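# Wedge the loose end board tight against the rail

## Task

Push a wedge into the empty slot at the rail's end, with the wedge's flat face toward the loose end board, until that board is pressed snugly against the rail. The opposite end must stay wedged, and both end boards must end up upright and flat on the table. The result only counts if it stays in place without the robot holding it.

## Robot and tools

Robot: two arms, left_arm and right_arm, each with a two-finger gripper and a wrist camera. Bases in the scene frame: left_arm at (-0.027, +0.372, 0) m, quat_wxyz (+0.998, 0, 0, +0.065); right_arm at (+0.001, -0.370, 0) m, quat_wxyz (+0.997, 0, 0, -0.077). Scene frame: origin on the table top midway between the arms, +z up, +x out over the table, left_arm on the +y side. The arm names do not tell you which side of an image they appear on.

Gripper axes: fingers point along the gripper's +z; they open and close along its y. The reported end_effector_position is the point between the pads, about 1 cm short of the fingertips. Joint ranges (rad), base to gripper: waist -2.618 to 3.054, shoulder 0.000 to 3.142, elbow 0.000 to 3.142, wrist pitch -1.571 to 1.571, wrist yaw -1.571 to 1.571, wrist roll -2.094 to 2.094. The elbow never quite straightens.

Command row: every motion argument is one flat list of 14 numbers, each in [-1, 1], covering both arms even if one stays still: dx, dy, dz, rx, ry, rz, opening for left_arm, then the same seven for right_arm. dx..rz are an offset (not a pose), expressed in that gripper's own axes, relative to its measured pose at the start of the action. Scale: 1.0 = 0.6 m for dx, dy, dz and 180 degrees for the rotation; rx, ry, rz form a single rotation vector. Opening is absolute, not an offset: +1 fully open (0.093 m), -1 closed.

execute_actions(actions): a list of actions run in order. Each action is a table of up to 15 rows, one row per 1/30 s step; if shorter, its last row is held for the rest of the 15 steps (one action = 0.5 s). Every row is an offset from the pose at the action's start, not from the row before; for the first action of a call, that start is the last pose reported in this scene. An empty list just returns state and images.

move(target, speed, blocking): target is one 14-number row, offsets taken from the pose in the scene's most recent result that shows one. Each gripper follows a straight line toward its target; both finish together, lasting 0.5 to 10 s (paths cut off at 10 s). speed is top path speed in m/s, 0.002 to 0.5, default 0.25; rotation is capped at twice that in rad/s. The opening is sent when the move begins. Paths ignore obstacles and the other arm; grippers lag, drift, and may overshoot the speed, most near full reach. Faster contact and a target set further beyond the contact mean harder impact and pressing. With blocking=false you get a result after 0.5 s while motion continues; until a result shows the move finished, execute_actions and new moves are refused, so use wait or stop. The result adds a "move:" line with the ending (done, off_target, moving, held, fault) and active limits, plus each gripper's distance from its target. limits=paced: the sent pose was clipped; limits=held: some steps were blocked, after which the arm can surge.

wait(seconds): 0 to 10; runs the scene with each arm holding its last command; returns early if a running move ends. stop(): brakes a running move (needs braking room; fingers keep moving). zoom_image(camera, region): enlarges [x0, y0, x1, y1] pixels (max 504x504) of one camera's latest image; cameras are cam_head_left, cam_head_right, cam_high, cam_low, cam_left_wrist, cam_right_wrist, each 896x504. read_manual(section): returns only licence text ("licences"). finished_scene(scene): ends the current scene by its number once the goal holds by itself; irreversible.

Controller behaviour: each step the commanded pose is clipped to within 70 mm and 16 degrees of the measured pose, then solved by damped inverse kinematics, favouring position over orientation. After an action the arm goes at most to its last clipped pose, so large moves need further commands. Joint friction can leave the gripper up to about 31 mm off, and smaller commands may do nothing. "Hand target" lines show where the controller is driving each gripper. To keep an arm still, send the offset back to its desired pose in the first call of a reply and zeros afterwards, always with its correct opening. The robot holds the last command while you are composing a reply.

Result lines: state line `left_arm: …` | `right_arm: …` gives position (m) and quat_wxyz in the scene frame; printed positions can be off, more at long reach. grip_measured is the gripper motor on the opening scale: pads meet near -0.94, each mm of object width adds about 0.0208, and each gripper has a fixed bias of up to ±0.02. Once pads touch, fingers stop but the reading keeps heading to your command, so it barely reveals contact; on a rigid flat part it settles at most about 0.21 below the width reading. Lower commands squeeze harder, up to roughly 50-62 N per pad (less on parts under ~5 mm). Keep sending the closing value to hold. Joint positions end with opening in metres (floors at zero). Joint torques are raw drive outputs with offsets and noise. "pose unreachable" means the clearance check altered or blocked the named arm. FAULT or OVER-TEMPERATURE FAULT lines report stops: MOTOR HOT warns at 75 °C, 90 °C stops that arm for 10 s, 100 °C makes it go limp and fall.

Avoid: knocking anything off the table (fails the task), arms hitting or pressing each other, drops, slips, slams and very hard pushes, and long holding of loads that heat motors. Brief external tugs on held parts or loose objects may occur.

Each tool is called after ">>>" as name(argument=value, ...) on one line, values as JSON.

## Session

I'll start by looking at the scene.

>>> execute_actions(actions=[])

Scene clock: 0.00 s.
left_arm: end_effector_position=(+0.2115, +0.3301, +0.3008) grip_measured=+0.985 end_effector_quat_wxyz=(+0.274, -0.120, +0.878, -0.374) | right_arm: end_effector_position=(+0.3192, -0.5502, +0.2027) grip_measured=+0.996 end_effector_quat_wxyz=(-0.191, +0.622, -0.710, +0.269)
Joint positions: left_arm=[ 0.252  1.076  1.313 -1.31   0.866 -0.123  0.092] | right_arm=[-0.472  1.385  1.229 -0.781 -0.24  -1.986  0.093]
Joint velocities: left_arm=[ 0.022 -0.012 -0.002  0.007  0.022  0.007 -0.   ] | right_arm=[-0.007  0.007 -0.007  0.022 -0.022 -0.022  0.   ]
Joint torques (N m, as the arm reports them, + toward a larger angle): no reading
Motor temperatures (°C, as the motors report them): left_arm=[26 27 27 28 27 26] | right_arm=[28 28 28 31 29 29]
Hand target (left_arm): +0.212, +0.330, +0.301; +0.274, -0.120, +0.878, -0.374
Hand target (right_arm): +0.319, -0.550, +0.203; +0.191, -0.622, +0.710, -0.269

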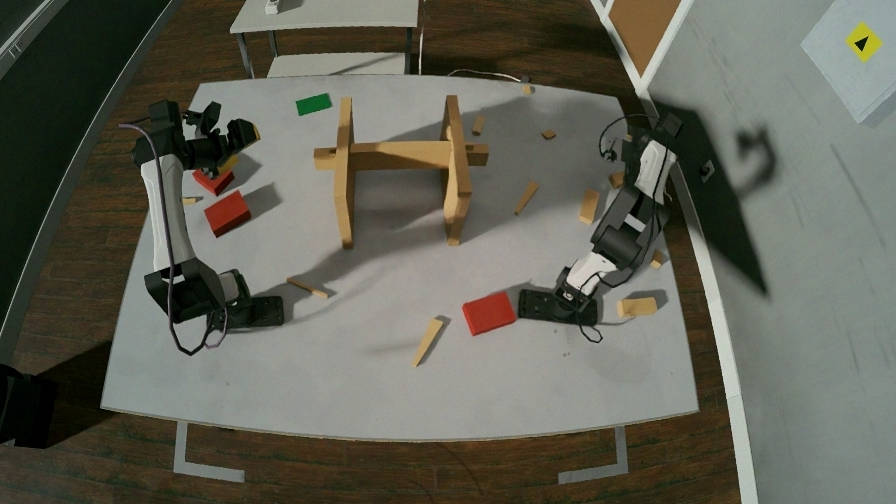

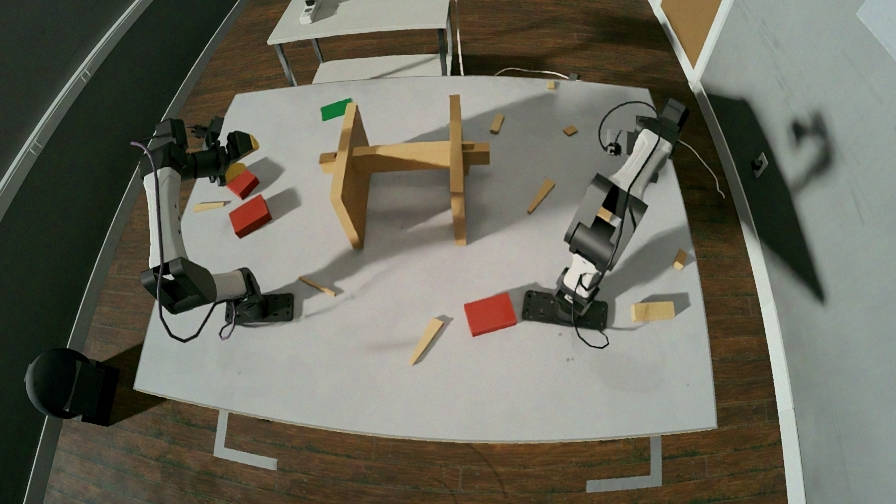

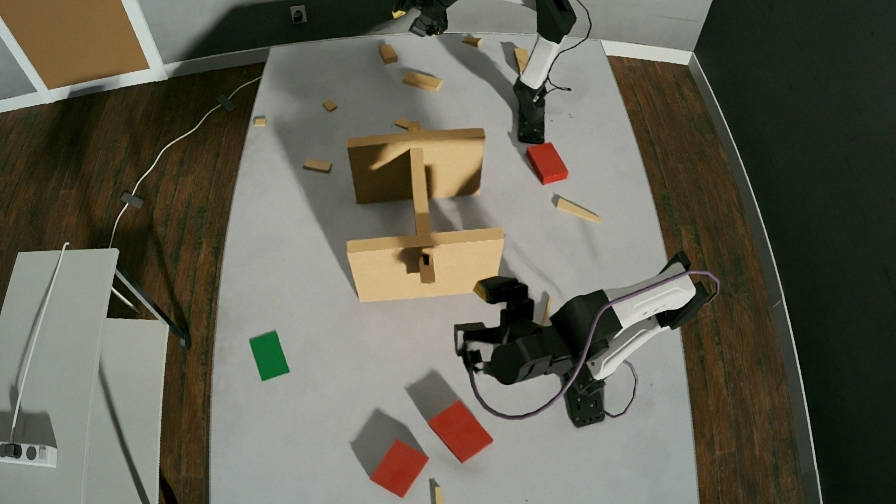

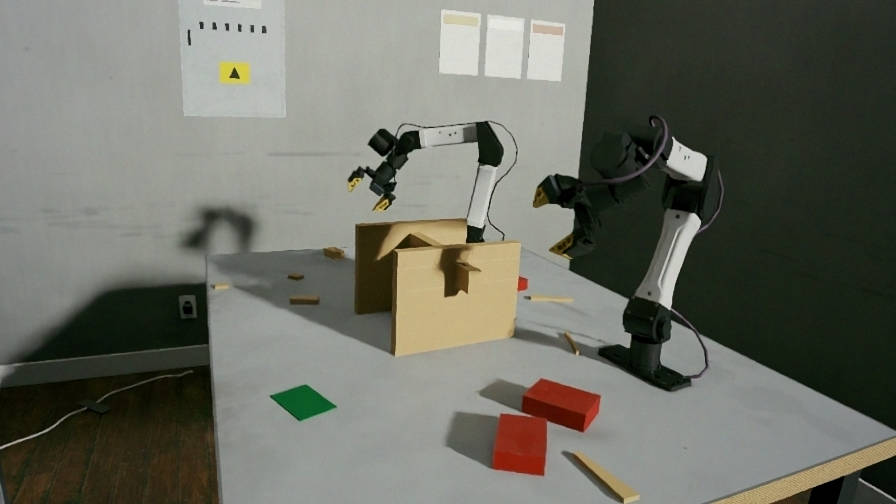

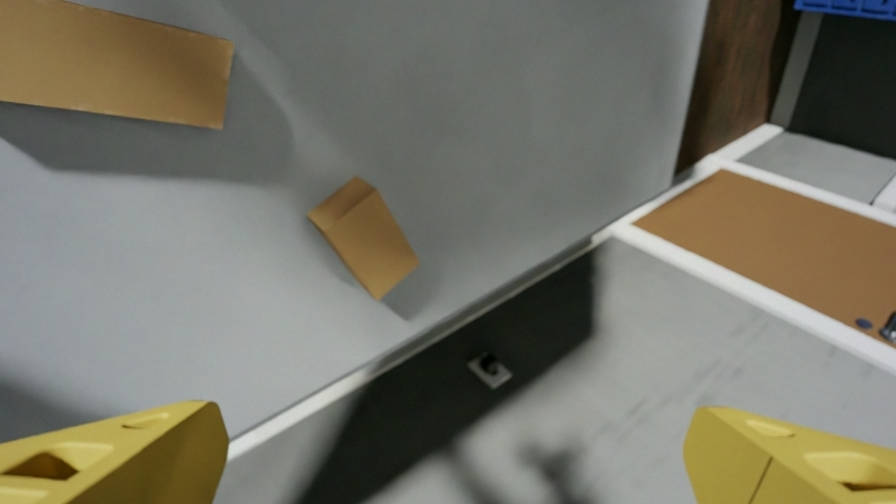

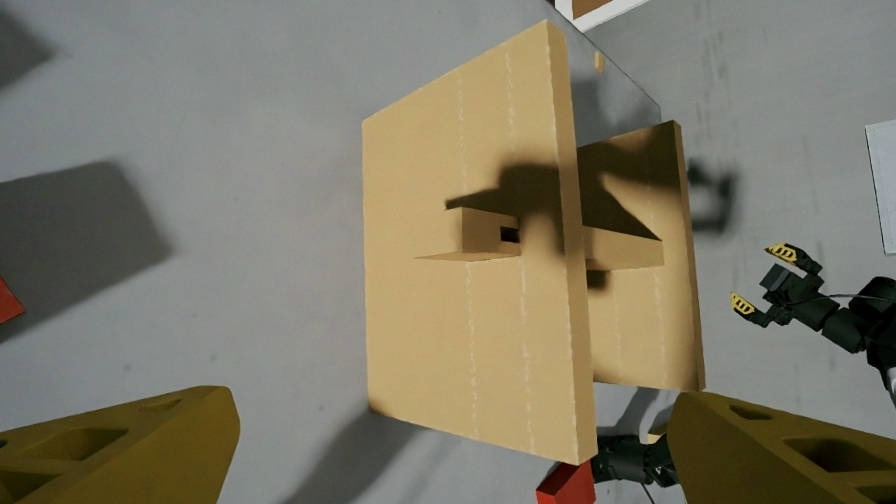

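>>> zoom_image(camera="cam_right_wrist", region=[350, 100, 700, 350])

>>> zoom_image(camera="cam_high", region=[300, 90, 560, 320])

>>> zoom_image(camera="cam_head_left", region=[280, 70, 560, 270])

>>> zoom_image(camera="cam_low", region=[330, 200, 600, 370])

Region (350, 100, 700, 350) of cam_right_wrist's 896x504 image, scaled by 1.440, with more detail than that image has; it fills the top 360 rows of this view, and the rest is white.

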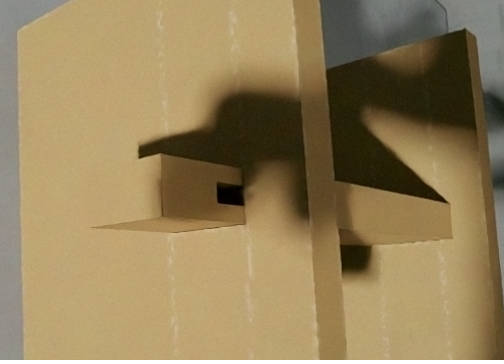

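Region (300, 90, 560, 320) of cam_high's 896x504 image, scaled by 1.938, with more detail than that image has; it fills the top 446 rows of this view, and the rest is white.

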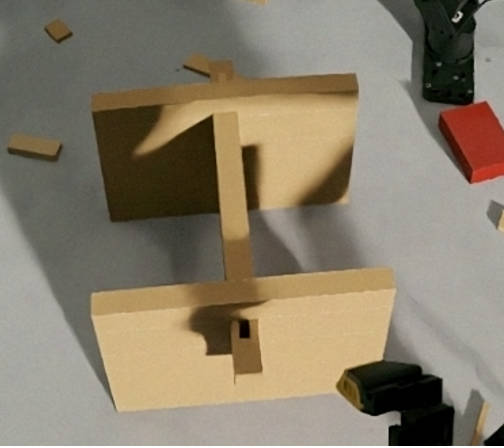

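Region (280, 70, 560, 270) of cam_head_left's 896x504 image, scaled by 1.800, with more detail than that image has; it fills the top 360 rows of this view, and the rest is white.

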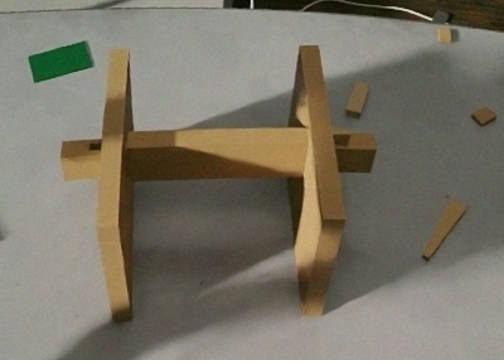

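Region (330, 200, 600, 370) of cam_low's 896x504 image, scaled by 1.867, with more detail than that image has; it fills the top 317 rows of this view, and the rest is white.

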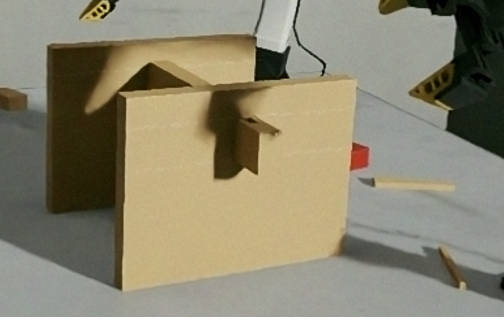

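>>> zoom_image(camera="cam_head_left", region=[380, 290, 540, 390])

>>> zoom_image(camera="cam_head_left", region=[460, 100, 660, 240])

>>> zoom_image(camera="cam_head_left", region=[260, 250, 380, 330])

>>> zoom_image(camera="cam_head_right", region=[170, 150, 310, 250])

>>> zoom_image(camera="cam_low", region=[440, 280, 720, 504])

>>> zoom_image(camera="cam_high", region=[500, 130, 660, 340])

Region (380, 290, 540, 390) of cam_head_left's 896x504 image, scaled by 3.150, with more detail than that image has; it fills the top 315 rows of this view, and the rest is white.

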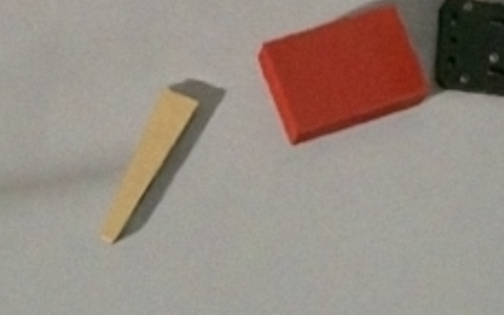

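Region (460, 100, 660, 240) of cam_head_left's 896x504 image, scaled by 2.520, with more detail than that image has; it fills the top 353 rows of this view, and the rest is white.

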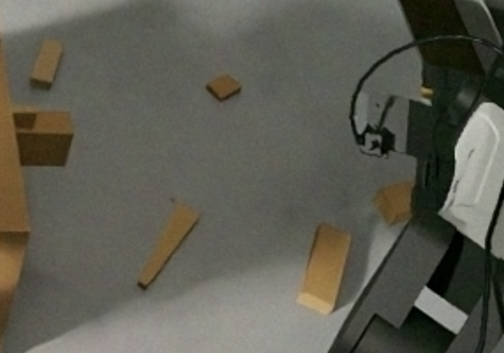

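Region (260, 250, 380, 330) of cam_head_left's 896x504 image, scaled by 4.200, with more detail than that image has.

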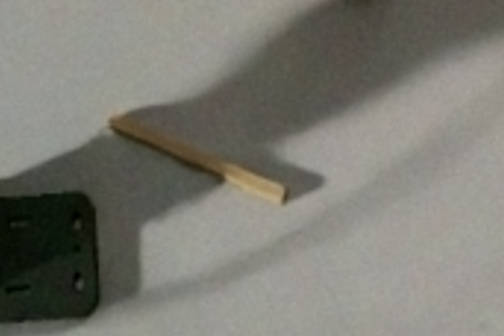

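Region (170, 150, 310, 250) of cam_head_right's 896x504 image, scaled by 3.600, with more detail than that image has; it fills the top 360 rows of this view, and the rest is white.

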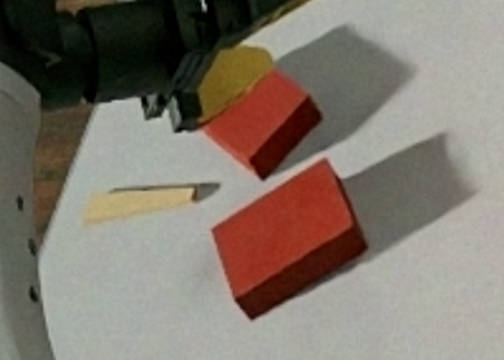

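Region (440, 280, 720, 504) of cam_low's 896x504 image, scaled by 1.800, with more detail than that image has; it fills the top 403 rows of this view, and the rest is white.

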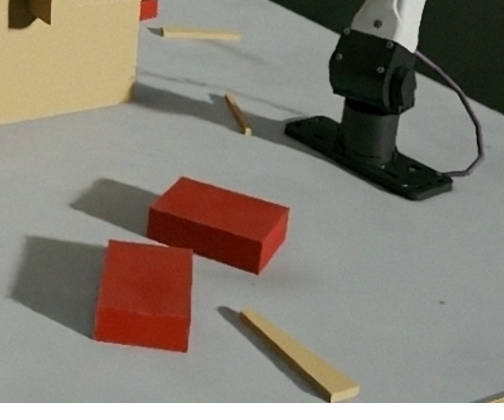

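Region (500, 130, 660, 340) of cam_high's 896x504 image, scaled by 2.400, with more detail than that image has; it fills the left 384 columns of this view, and the rest is white.

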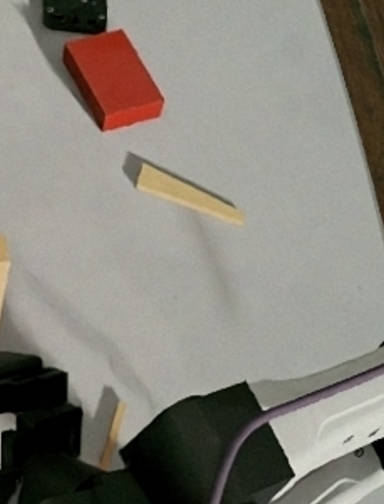

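>>> zoom_image(camera="cam_head_left", region=[400, 305, 470, 375])

>>> zoom_image(camera="cam_head_right", region=[395, 305, 465, 375])

>>> zoom_image(camera="cam_high", region=[545, 185, 615, 235])

>>> zoom_image(camera="cam_head_right", region=[510, 165, 580, 225])

>>> zoom_image(camera="cam_low", region=[550, 434, 660, 504])

>>> zoom_image(camera="cam_head_right", region=[430, 120, 520, 190])

Region (400, 305, 470, 375) of cam_head_left's 896x504 image, scaled by 7.200, with more detail than that image has.

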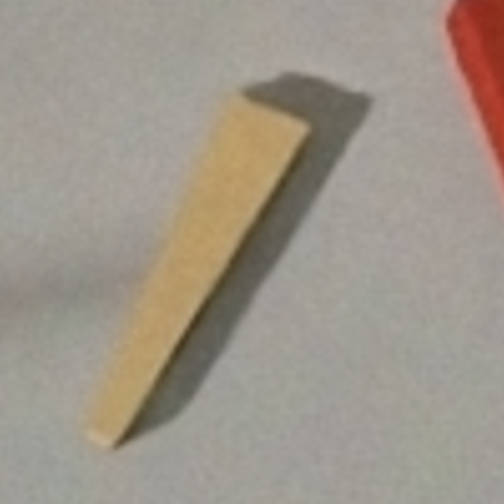

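Region (395, 305, 465, 375) of cam_head_right's 896x504 image, scaled by 7.200, with more detail than that image has.

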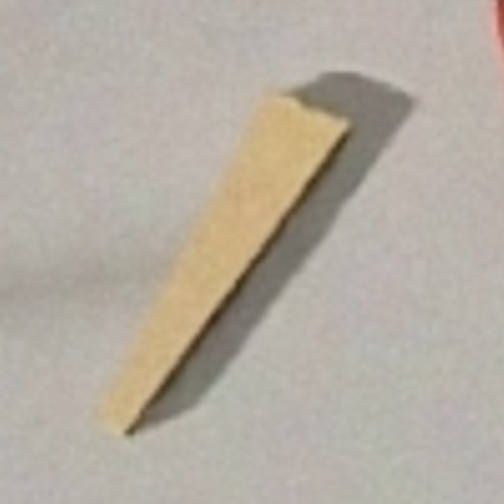

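Region (545, 185, 615, 235) of cam_high's 896x504 image, scaled by 7.200, with more detail than that image has; it fills the top 360 rows of this view, and the rest is white.

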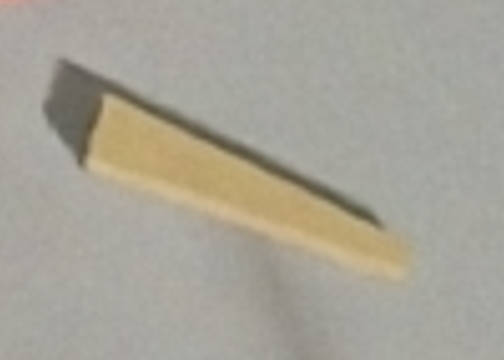

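Region (510, 165, 580, 225) of cam_head_right's 896x504 image, scaled by 7.200, with more detail than that image has; it fills the top 432 rows of this view, and the rest is white.

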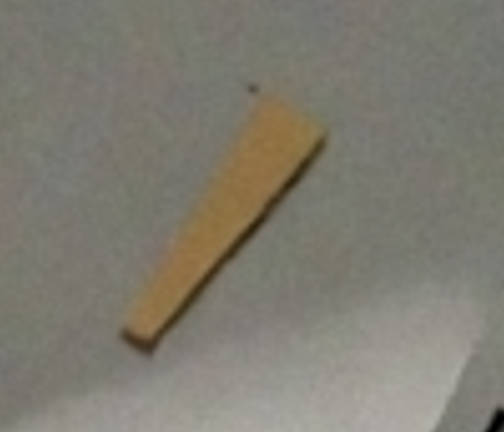

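Region (550, 434, 660, 504) of cam_low's 896x504 image, scaled by 4.582, with more detail than that image has; it fills the top 321 rows of this view, and the rest is white.

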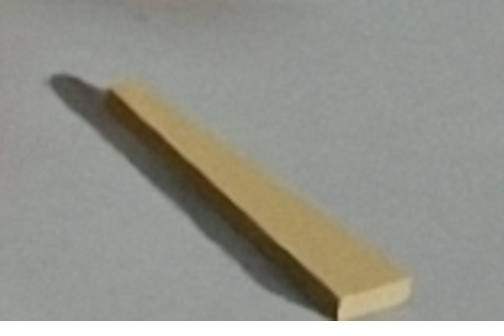

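Region (430, 120, 520, 190) of cam_head_right's 896x504 image, scaled by 5.600, with more detail than that image has.

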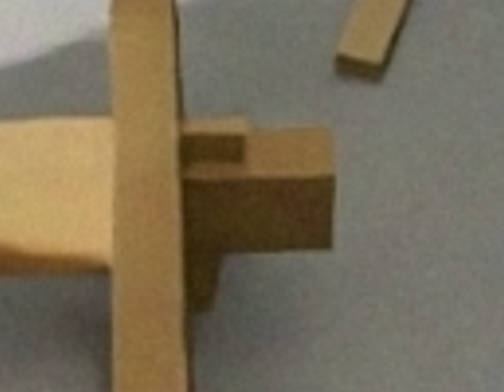

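>>> move(target=[0,0,0,0,0,0,1, -0.6042,0.1738,-0.3940,-0.2036,-0.0726,-0.1473,1], speed=0.3)

Scene clock: 122.30 s.
left_arm: end_effector_position=(+0.2115, +0.3301, +0.3008) grip_measured=+0.985 end_effector_quat_wxyz=(+0.274, -0.120, +0.878, -0.374) | right_arm: end_effector_position=(+0.1468, -0.1576, +0.2827) grip_measured=+0.996 end_effector_quat_wxyz=(-0.171, +0.812, -0.558, +0.012)
Joint positions: left_arm=[ 0.252  1.076  1.313 -1.31   0.866 -0.123  0.092] | right_arm=[ 1.145  1.363  1.707 -1.572  0.032 -0.951  0.093]
Joint velocities: left_arm=[-0.022 -0.012  0.002 -0.037 -0.11   0.007 -0.   ] | right_arm=[ 0.012  0.007  0.002 -0.007 -0.081  0.007 -0.001]
Joint torques (N m, as the arm reports them, + toward a larger angle): left_arm=[ 0.21 -1.53  6.94  1.22  0.33  0.12] | right_arm=[-0.18 -3.63  7.34  0.87  0.02  0.23]
Motor temperatures (°C, as the motors report them): left_arm=[26 28 35 33 27 26] | right_arm=[28 31 36 36 29 29]
Hand target (left_arm): +0.212, +0.330, +0.301; +0.274, -0.120, +0.878, -0.374
Hand target (right_arm): +0.147, -0.156, +0.287; -0.174, +0.808, -0.563, +0.005
Off the commanded pose (left_arm): 0.000 m, 0 deg.
Off the commanded pose (right_arm): 0.019 m, 20 deg; orientation clipped at the last step of the last action.
joint sent to its limit (right arm) — the command would take joint 4 (wrist pitch) past its lower limit, so that joint was sent only as far as its limit.
move: off_target (right_arm); limits=paced

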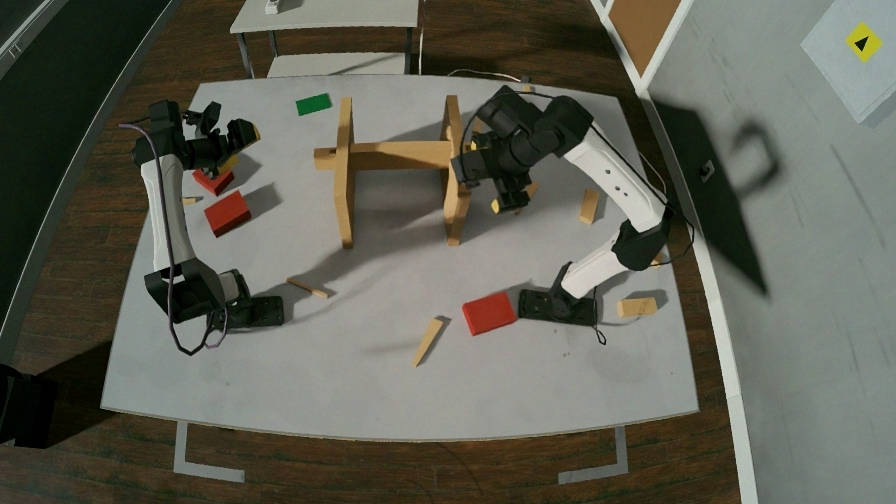

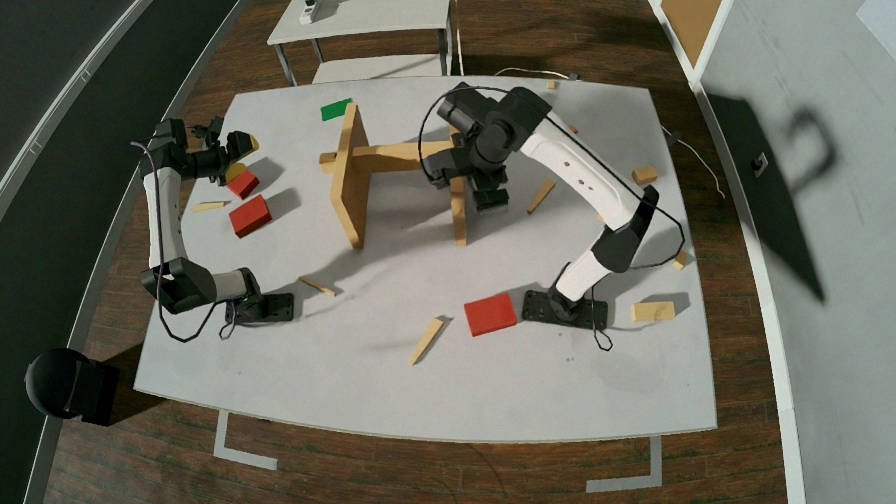

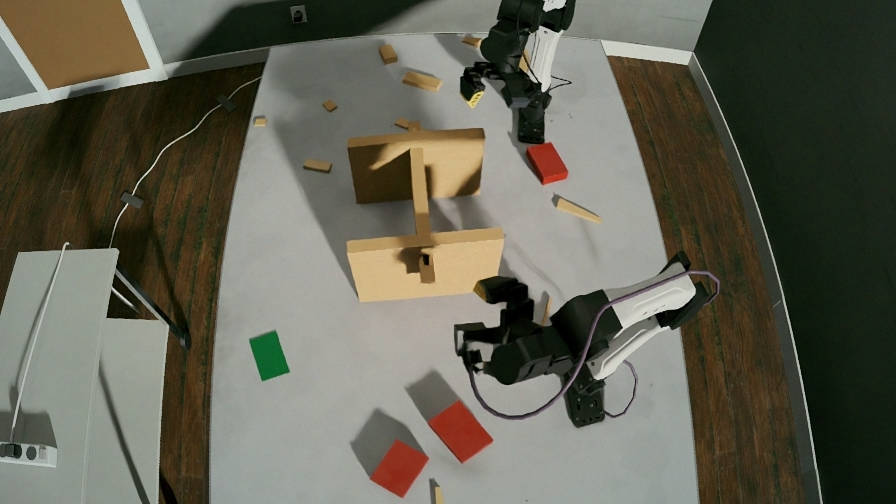

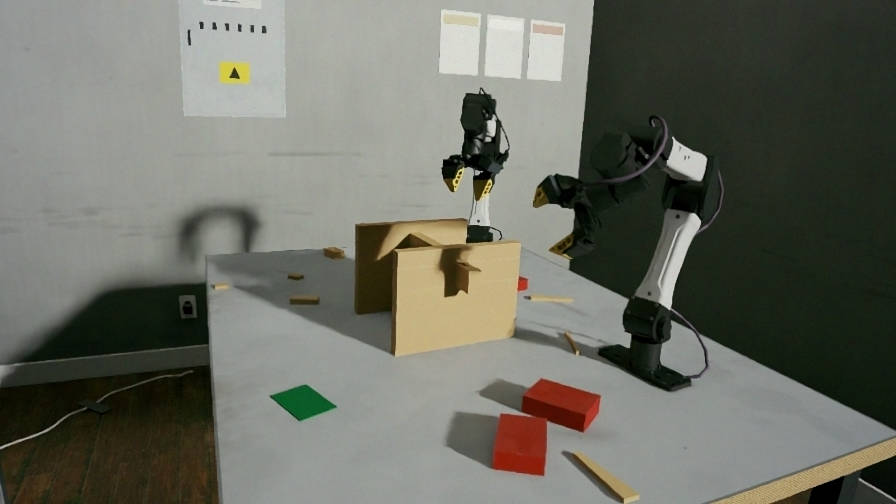

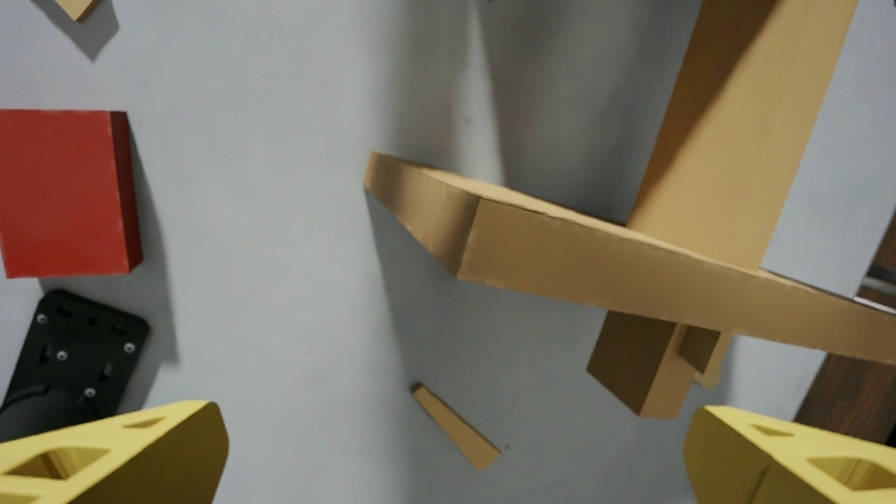

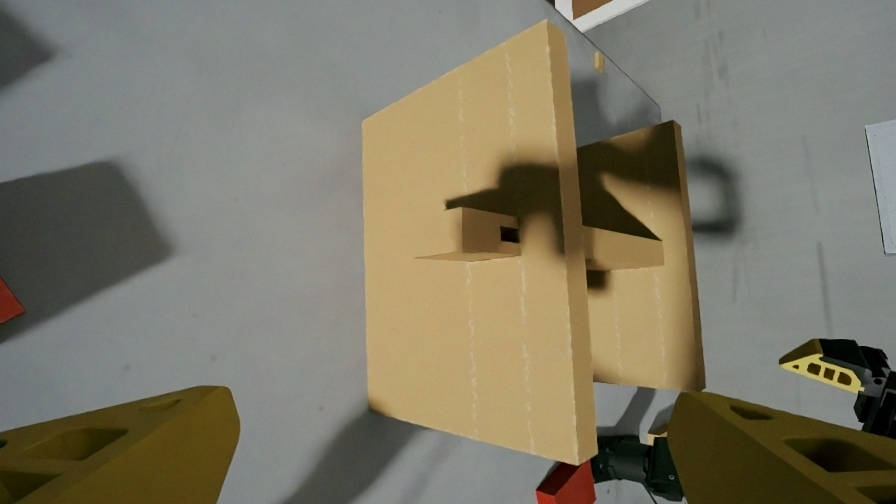

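>>> move(target=[0,0,0,0,0,0,1, -0.2987,0.3987,0.1307,-0.1110,0.0171,-0.2392,1], speed=0.3)

Scene clock: 138.30 s.
left_arm: end_effector_position=(+0.2115, +0.3301, +0.3008) grip_measured=+0.985 end_effector_quat_wxyz=(+0.274, -0.120, +0.878, -0.374) | right_arm: end_effector_position=(-0.1065, -0.0604, +0.1602) grip_measured=+0.996 end_effector_quat_wxyz=(+0.016, +0.973, -0.229, +0.025)
Joint positions: left_arm=[ 0.252  1.076  1.313 -1.31   0.866 -0.123  0.092] | right_arm=[ 2.072  1.844  1.742 -1.523  0.024 -0.76   0.093]
Joint velocities: left_arm=[-0.012 -0.012 -0.007  0.051  0.007 -0.051 -0.001] | right_arm=[ 0.012  0.002 -0.002 -0.066 -0.022 -0.007 -0.   ]
Joint torques (N m, as the arm reports them, + toward a larger angle): left_arm=[ 0.26 -1.52  6.72  1.19  0.32  0.14] | right_arm=[ 1.02 -8.86  7.64  0.34  0.03  0.08]
Motor temperatures (°C, as the motors report them): left_arm=[26 28 35 33 27 26] | right_arm=[28 31 37 36 29 29]
Hand target (left_arm): +0.212, +0.330, +0.301; +0.274, -0.120, +0.878, -0.374
Hand target (right_arm): -0.113, -0.055, +0.166; +0.007, +0.974, -0.224, +0.012
Off the commanded pose (left_arm): 0.000 m, 0 deg.
Off the commanded pose (right_arm): 0.020 m, 4 deg.
move: off_target (right_arm)

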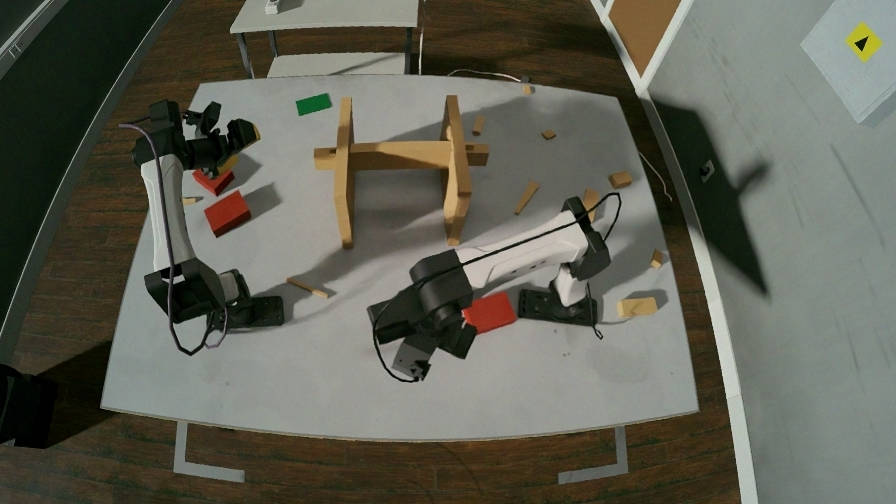

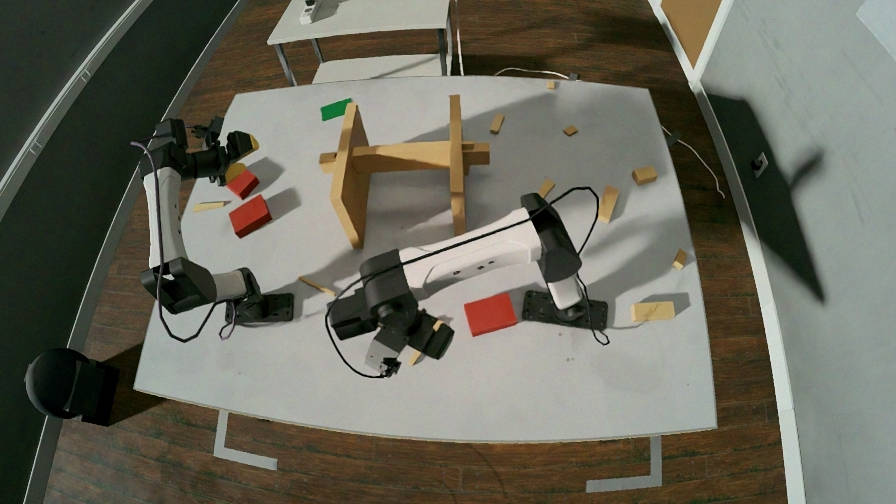

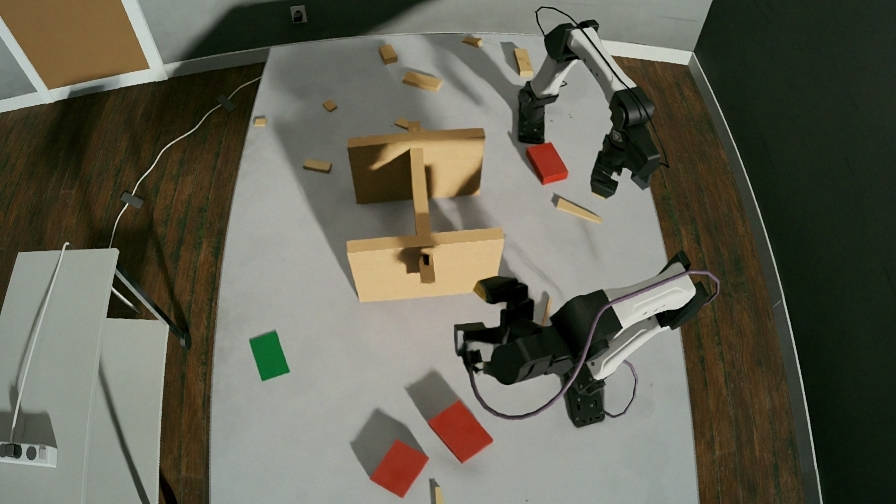

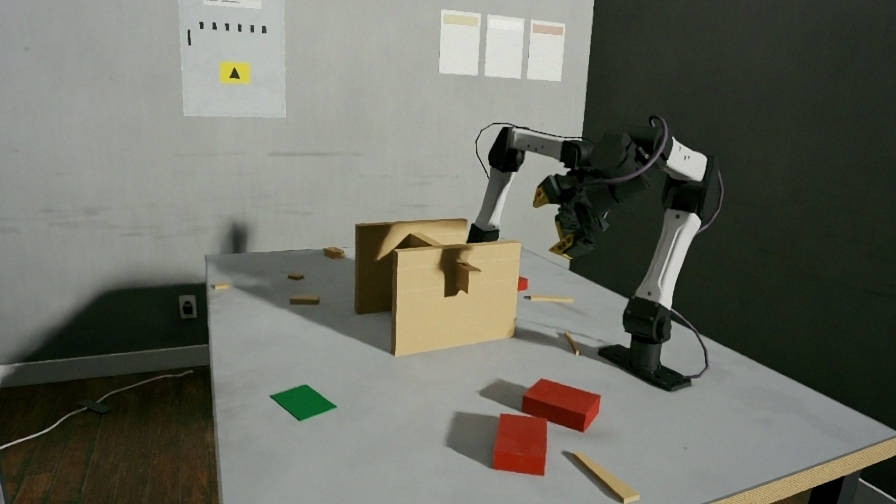

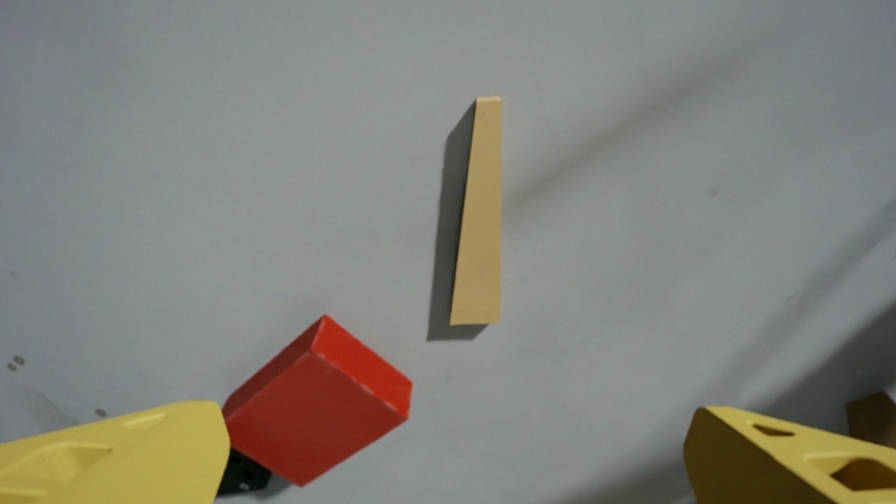

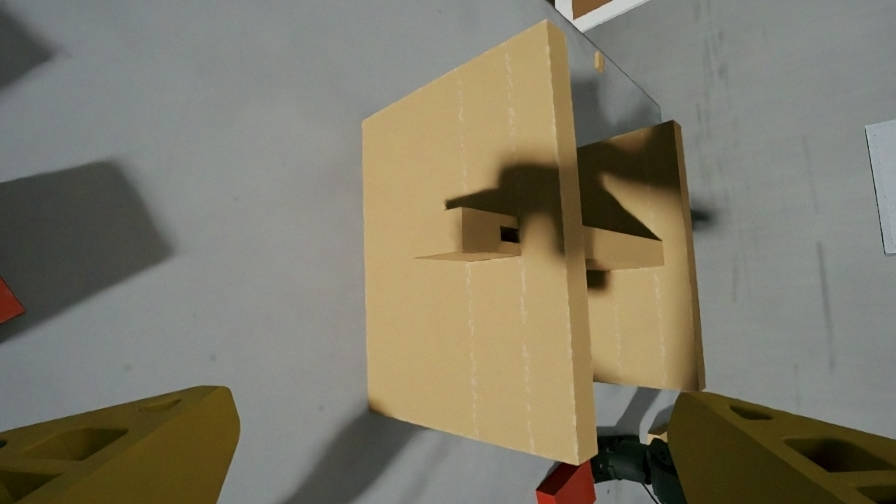

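>>> move(target=[0,0,0,0,0,0.5,1, -0.0121,-0.0297,0.1824,0.0063,-0.0178,0.0067,0.3], speed=0.25)

Scene clock: 183.70 s.
left_arm: end_effector_position=(+0.2116, +0.3303, +0.3006) grip_measured=+0.985 end_effector_quat_wxyz=(+0.458, +0.532, +0.708, -0.072) | right_arm: end_effector_position=(-0.1021, -0.0438, +0.0581) grip_measured=+0.301 end_effector_quat_wxyz=(-0.006, +0.972, -0.236, +0.003)
Joint positions: left_arm=[ 0.252  1.076  1.313 -1.31   0.864  1.438  0.092] | right_arm=[ 2.036  1.867  1.364 -1.061  0.011 -0.781  0.06 ]
Joint velocities: left_arm=[ 0.007  0.027  0.002  0.007  0.037  0.095 -0.   ] | right_arm=[ 0.002  0.017  0.012  0.022 -0.022 -0.007 -0.   ]
Joint torques (N m, as the arm reports them, + toward a larger angle): left_arm=[ 0.09 -1.53  6.67  1.13  0.38  0.14] | right_arm=[-0.71 -8.57  4.51  0.56  0.    0.08]
Motor temperatures (°C, as the motors report them): left_arm=[26 28 36 34 27 26] | right_arm=[28 34 38 34 29 29]
Hand target (left_arm): +0.212, +0.330, +0.301; +0.459, +0.536, +0.705, -0.071
Hand target (right_arm): -0.100, -0.044, +0.051; +0.000, +0.971, -0.239, -0.000
Off the commanded pose (left_arm): 0.000 m, 1 deg.
Off the commanded pose (right_arm): 0.008 m, 1 deg.
move: done

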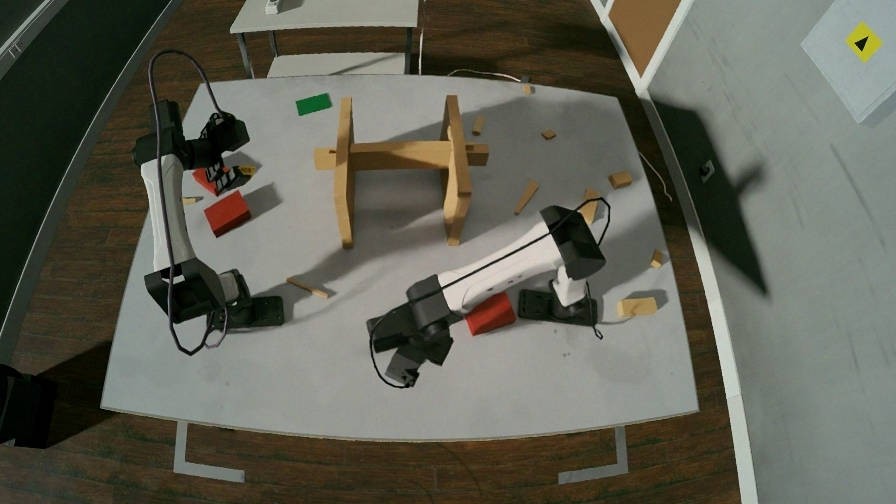

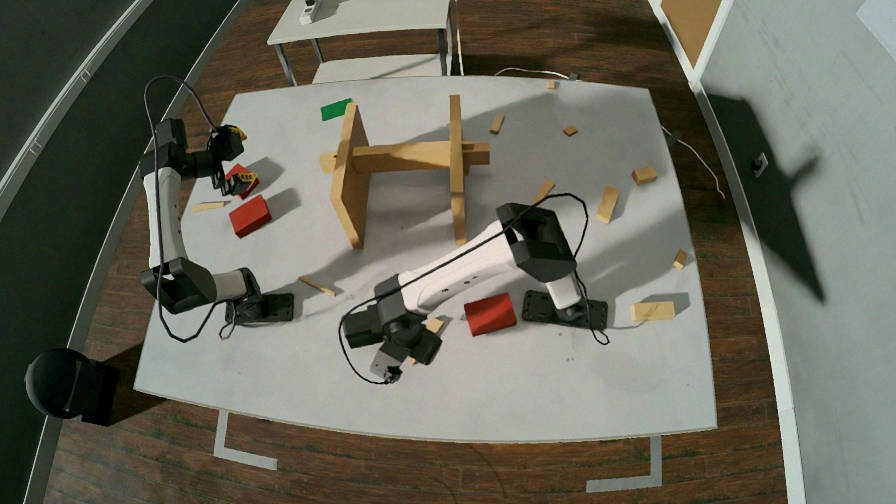

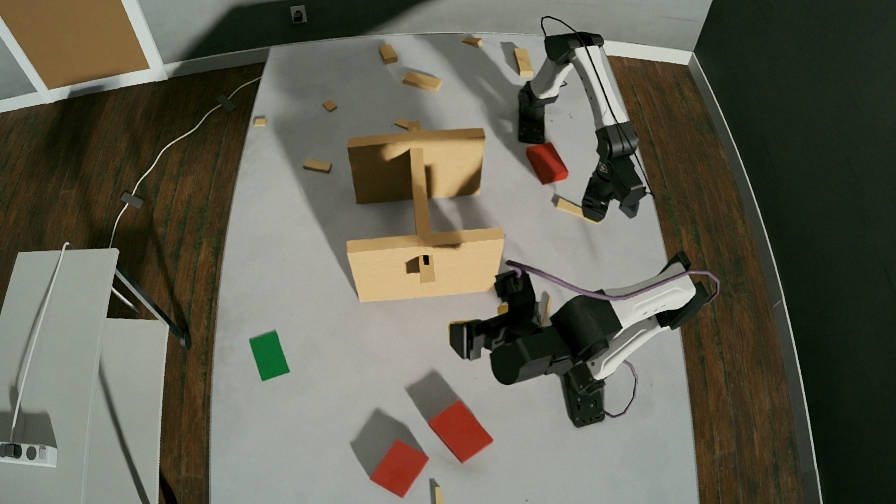

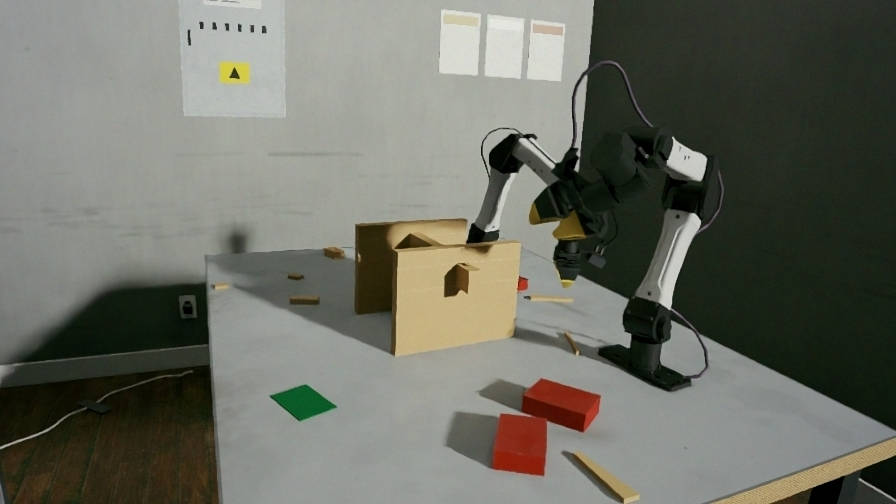

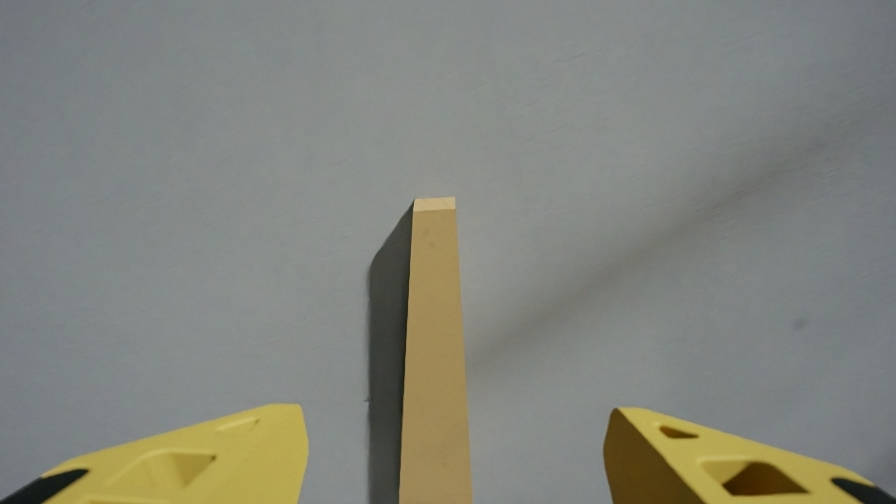

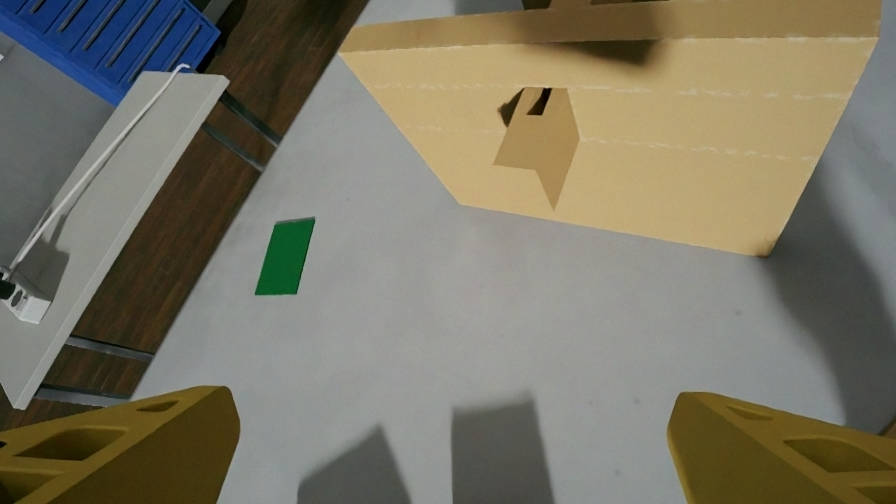

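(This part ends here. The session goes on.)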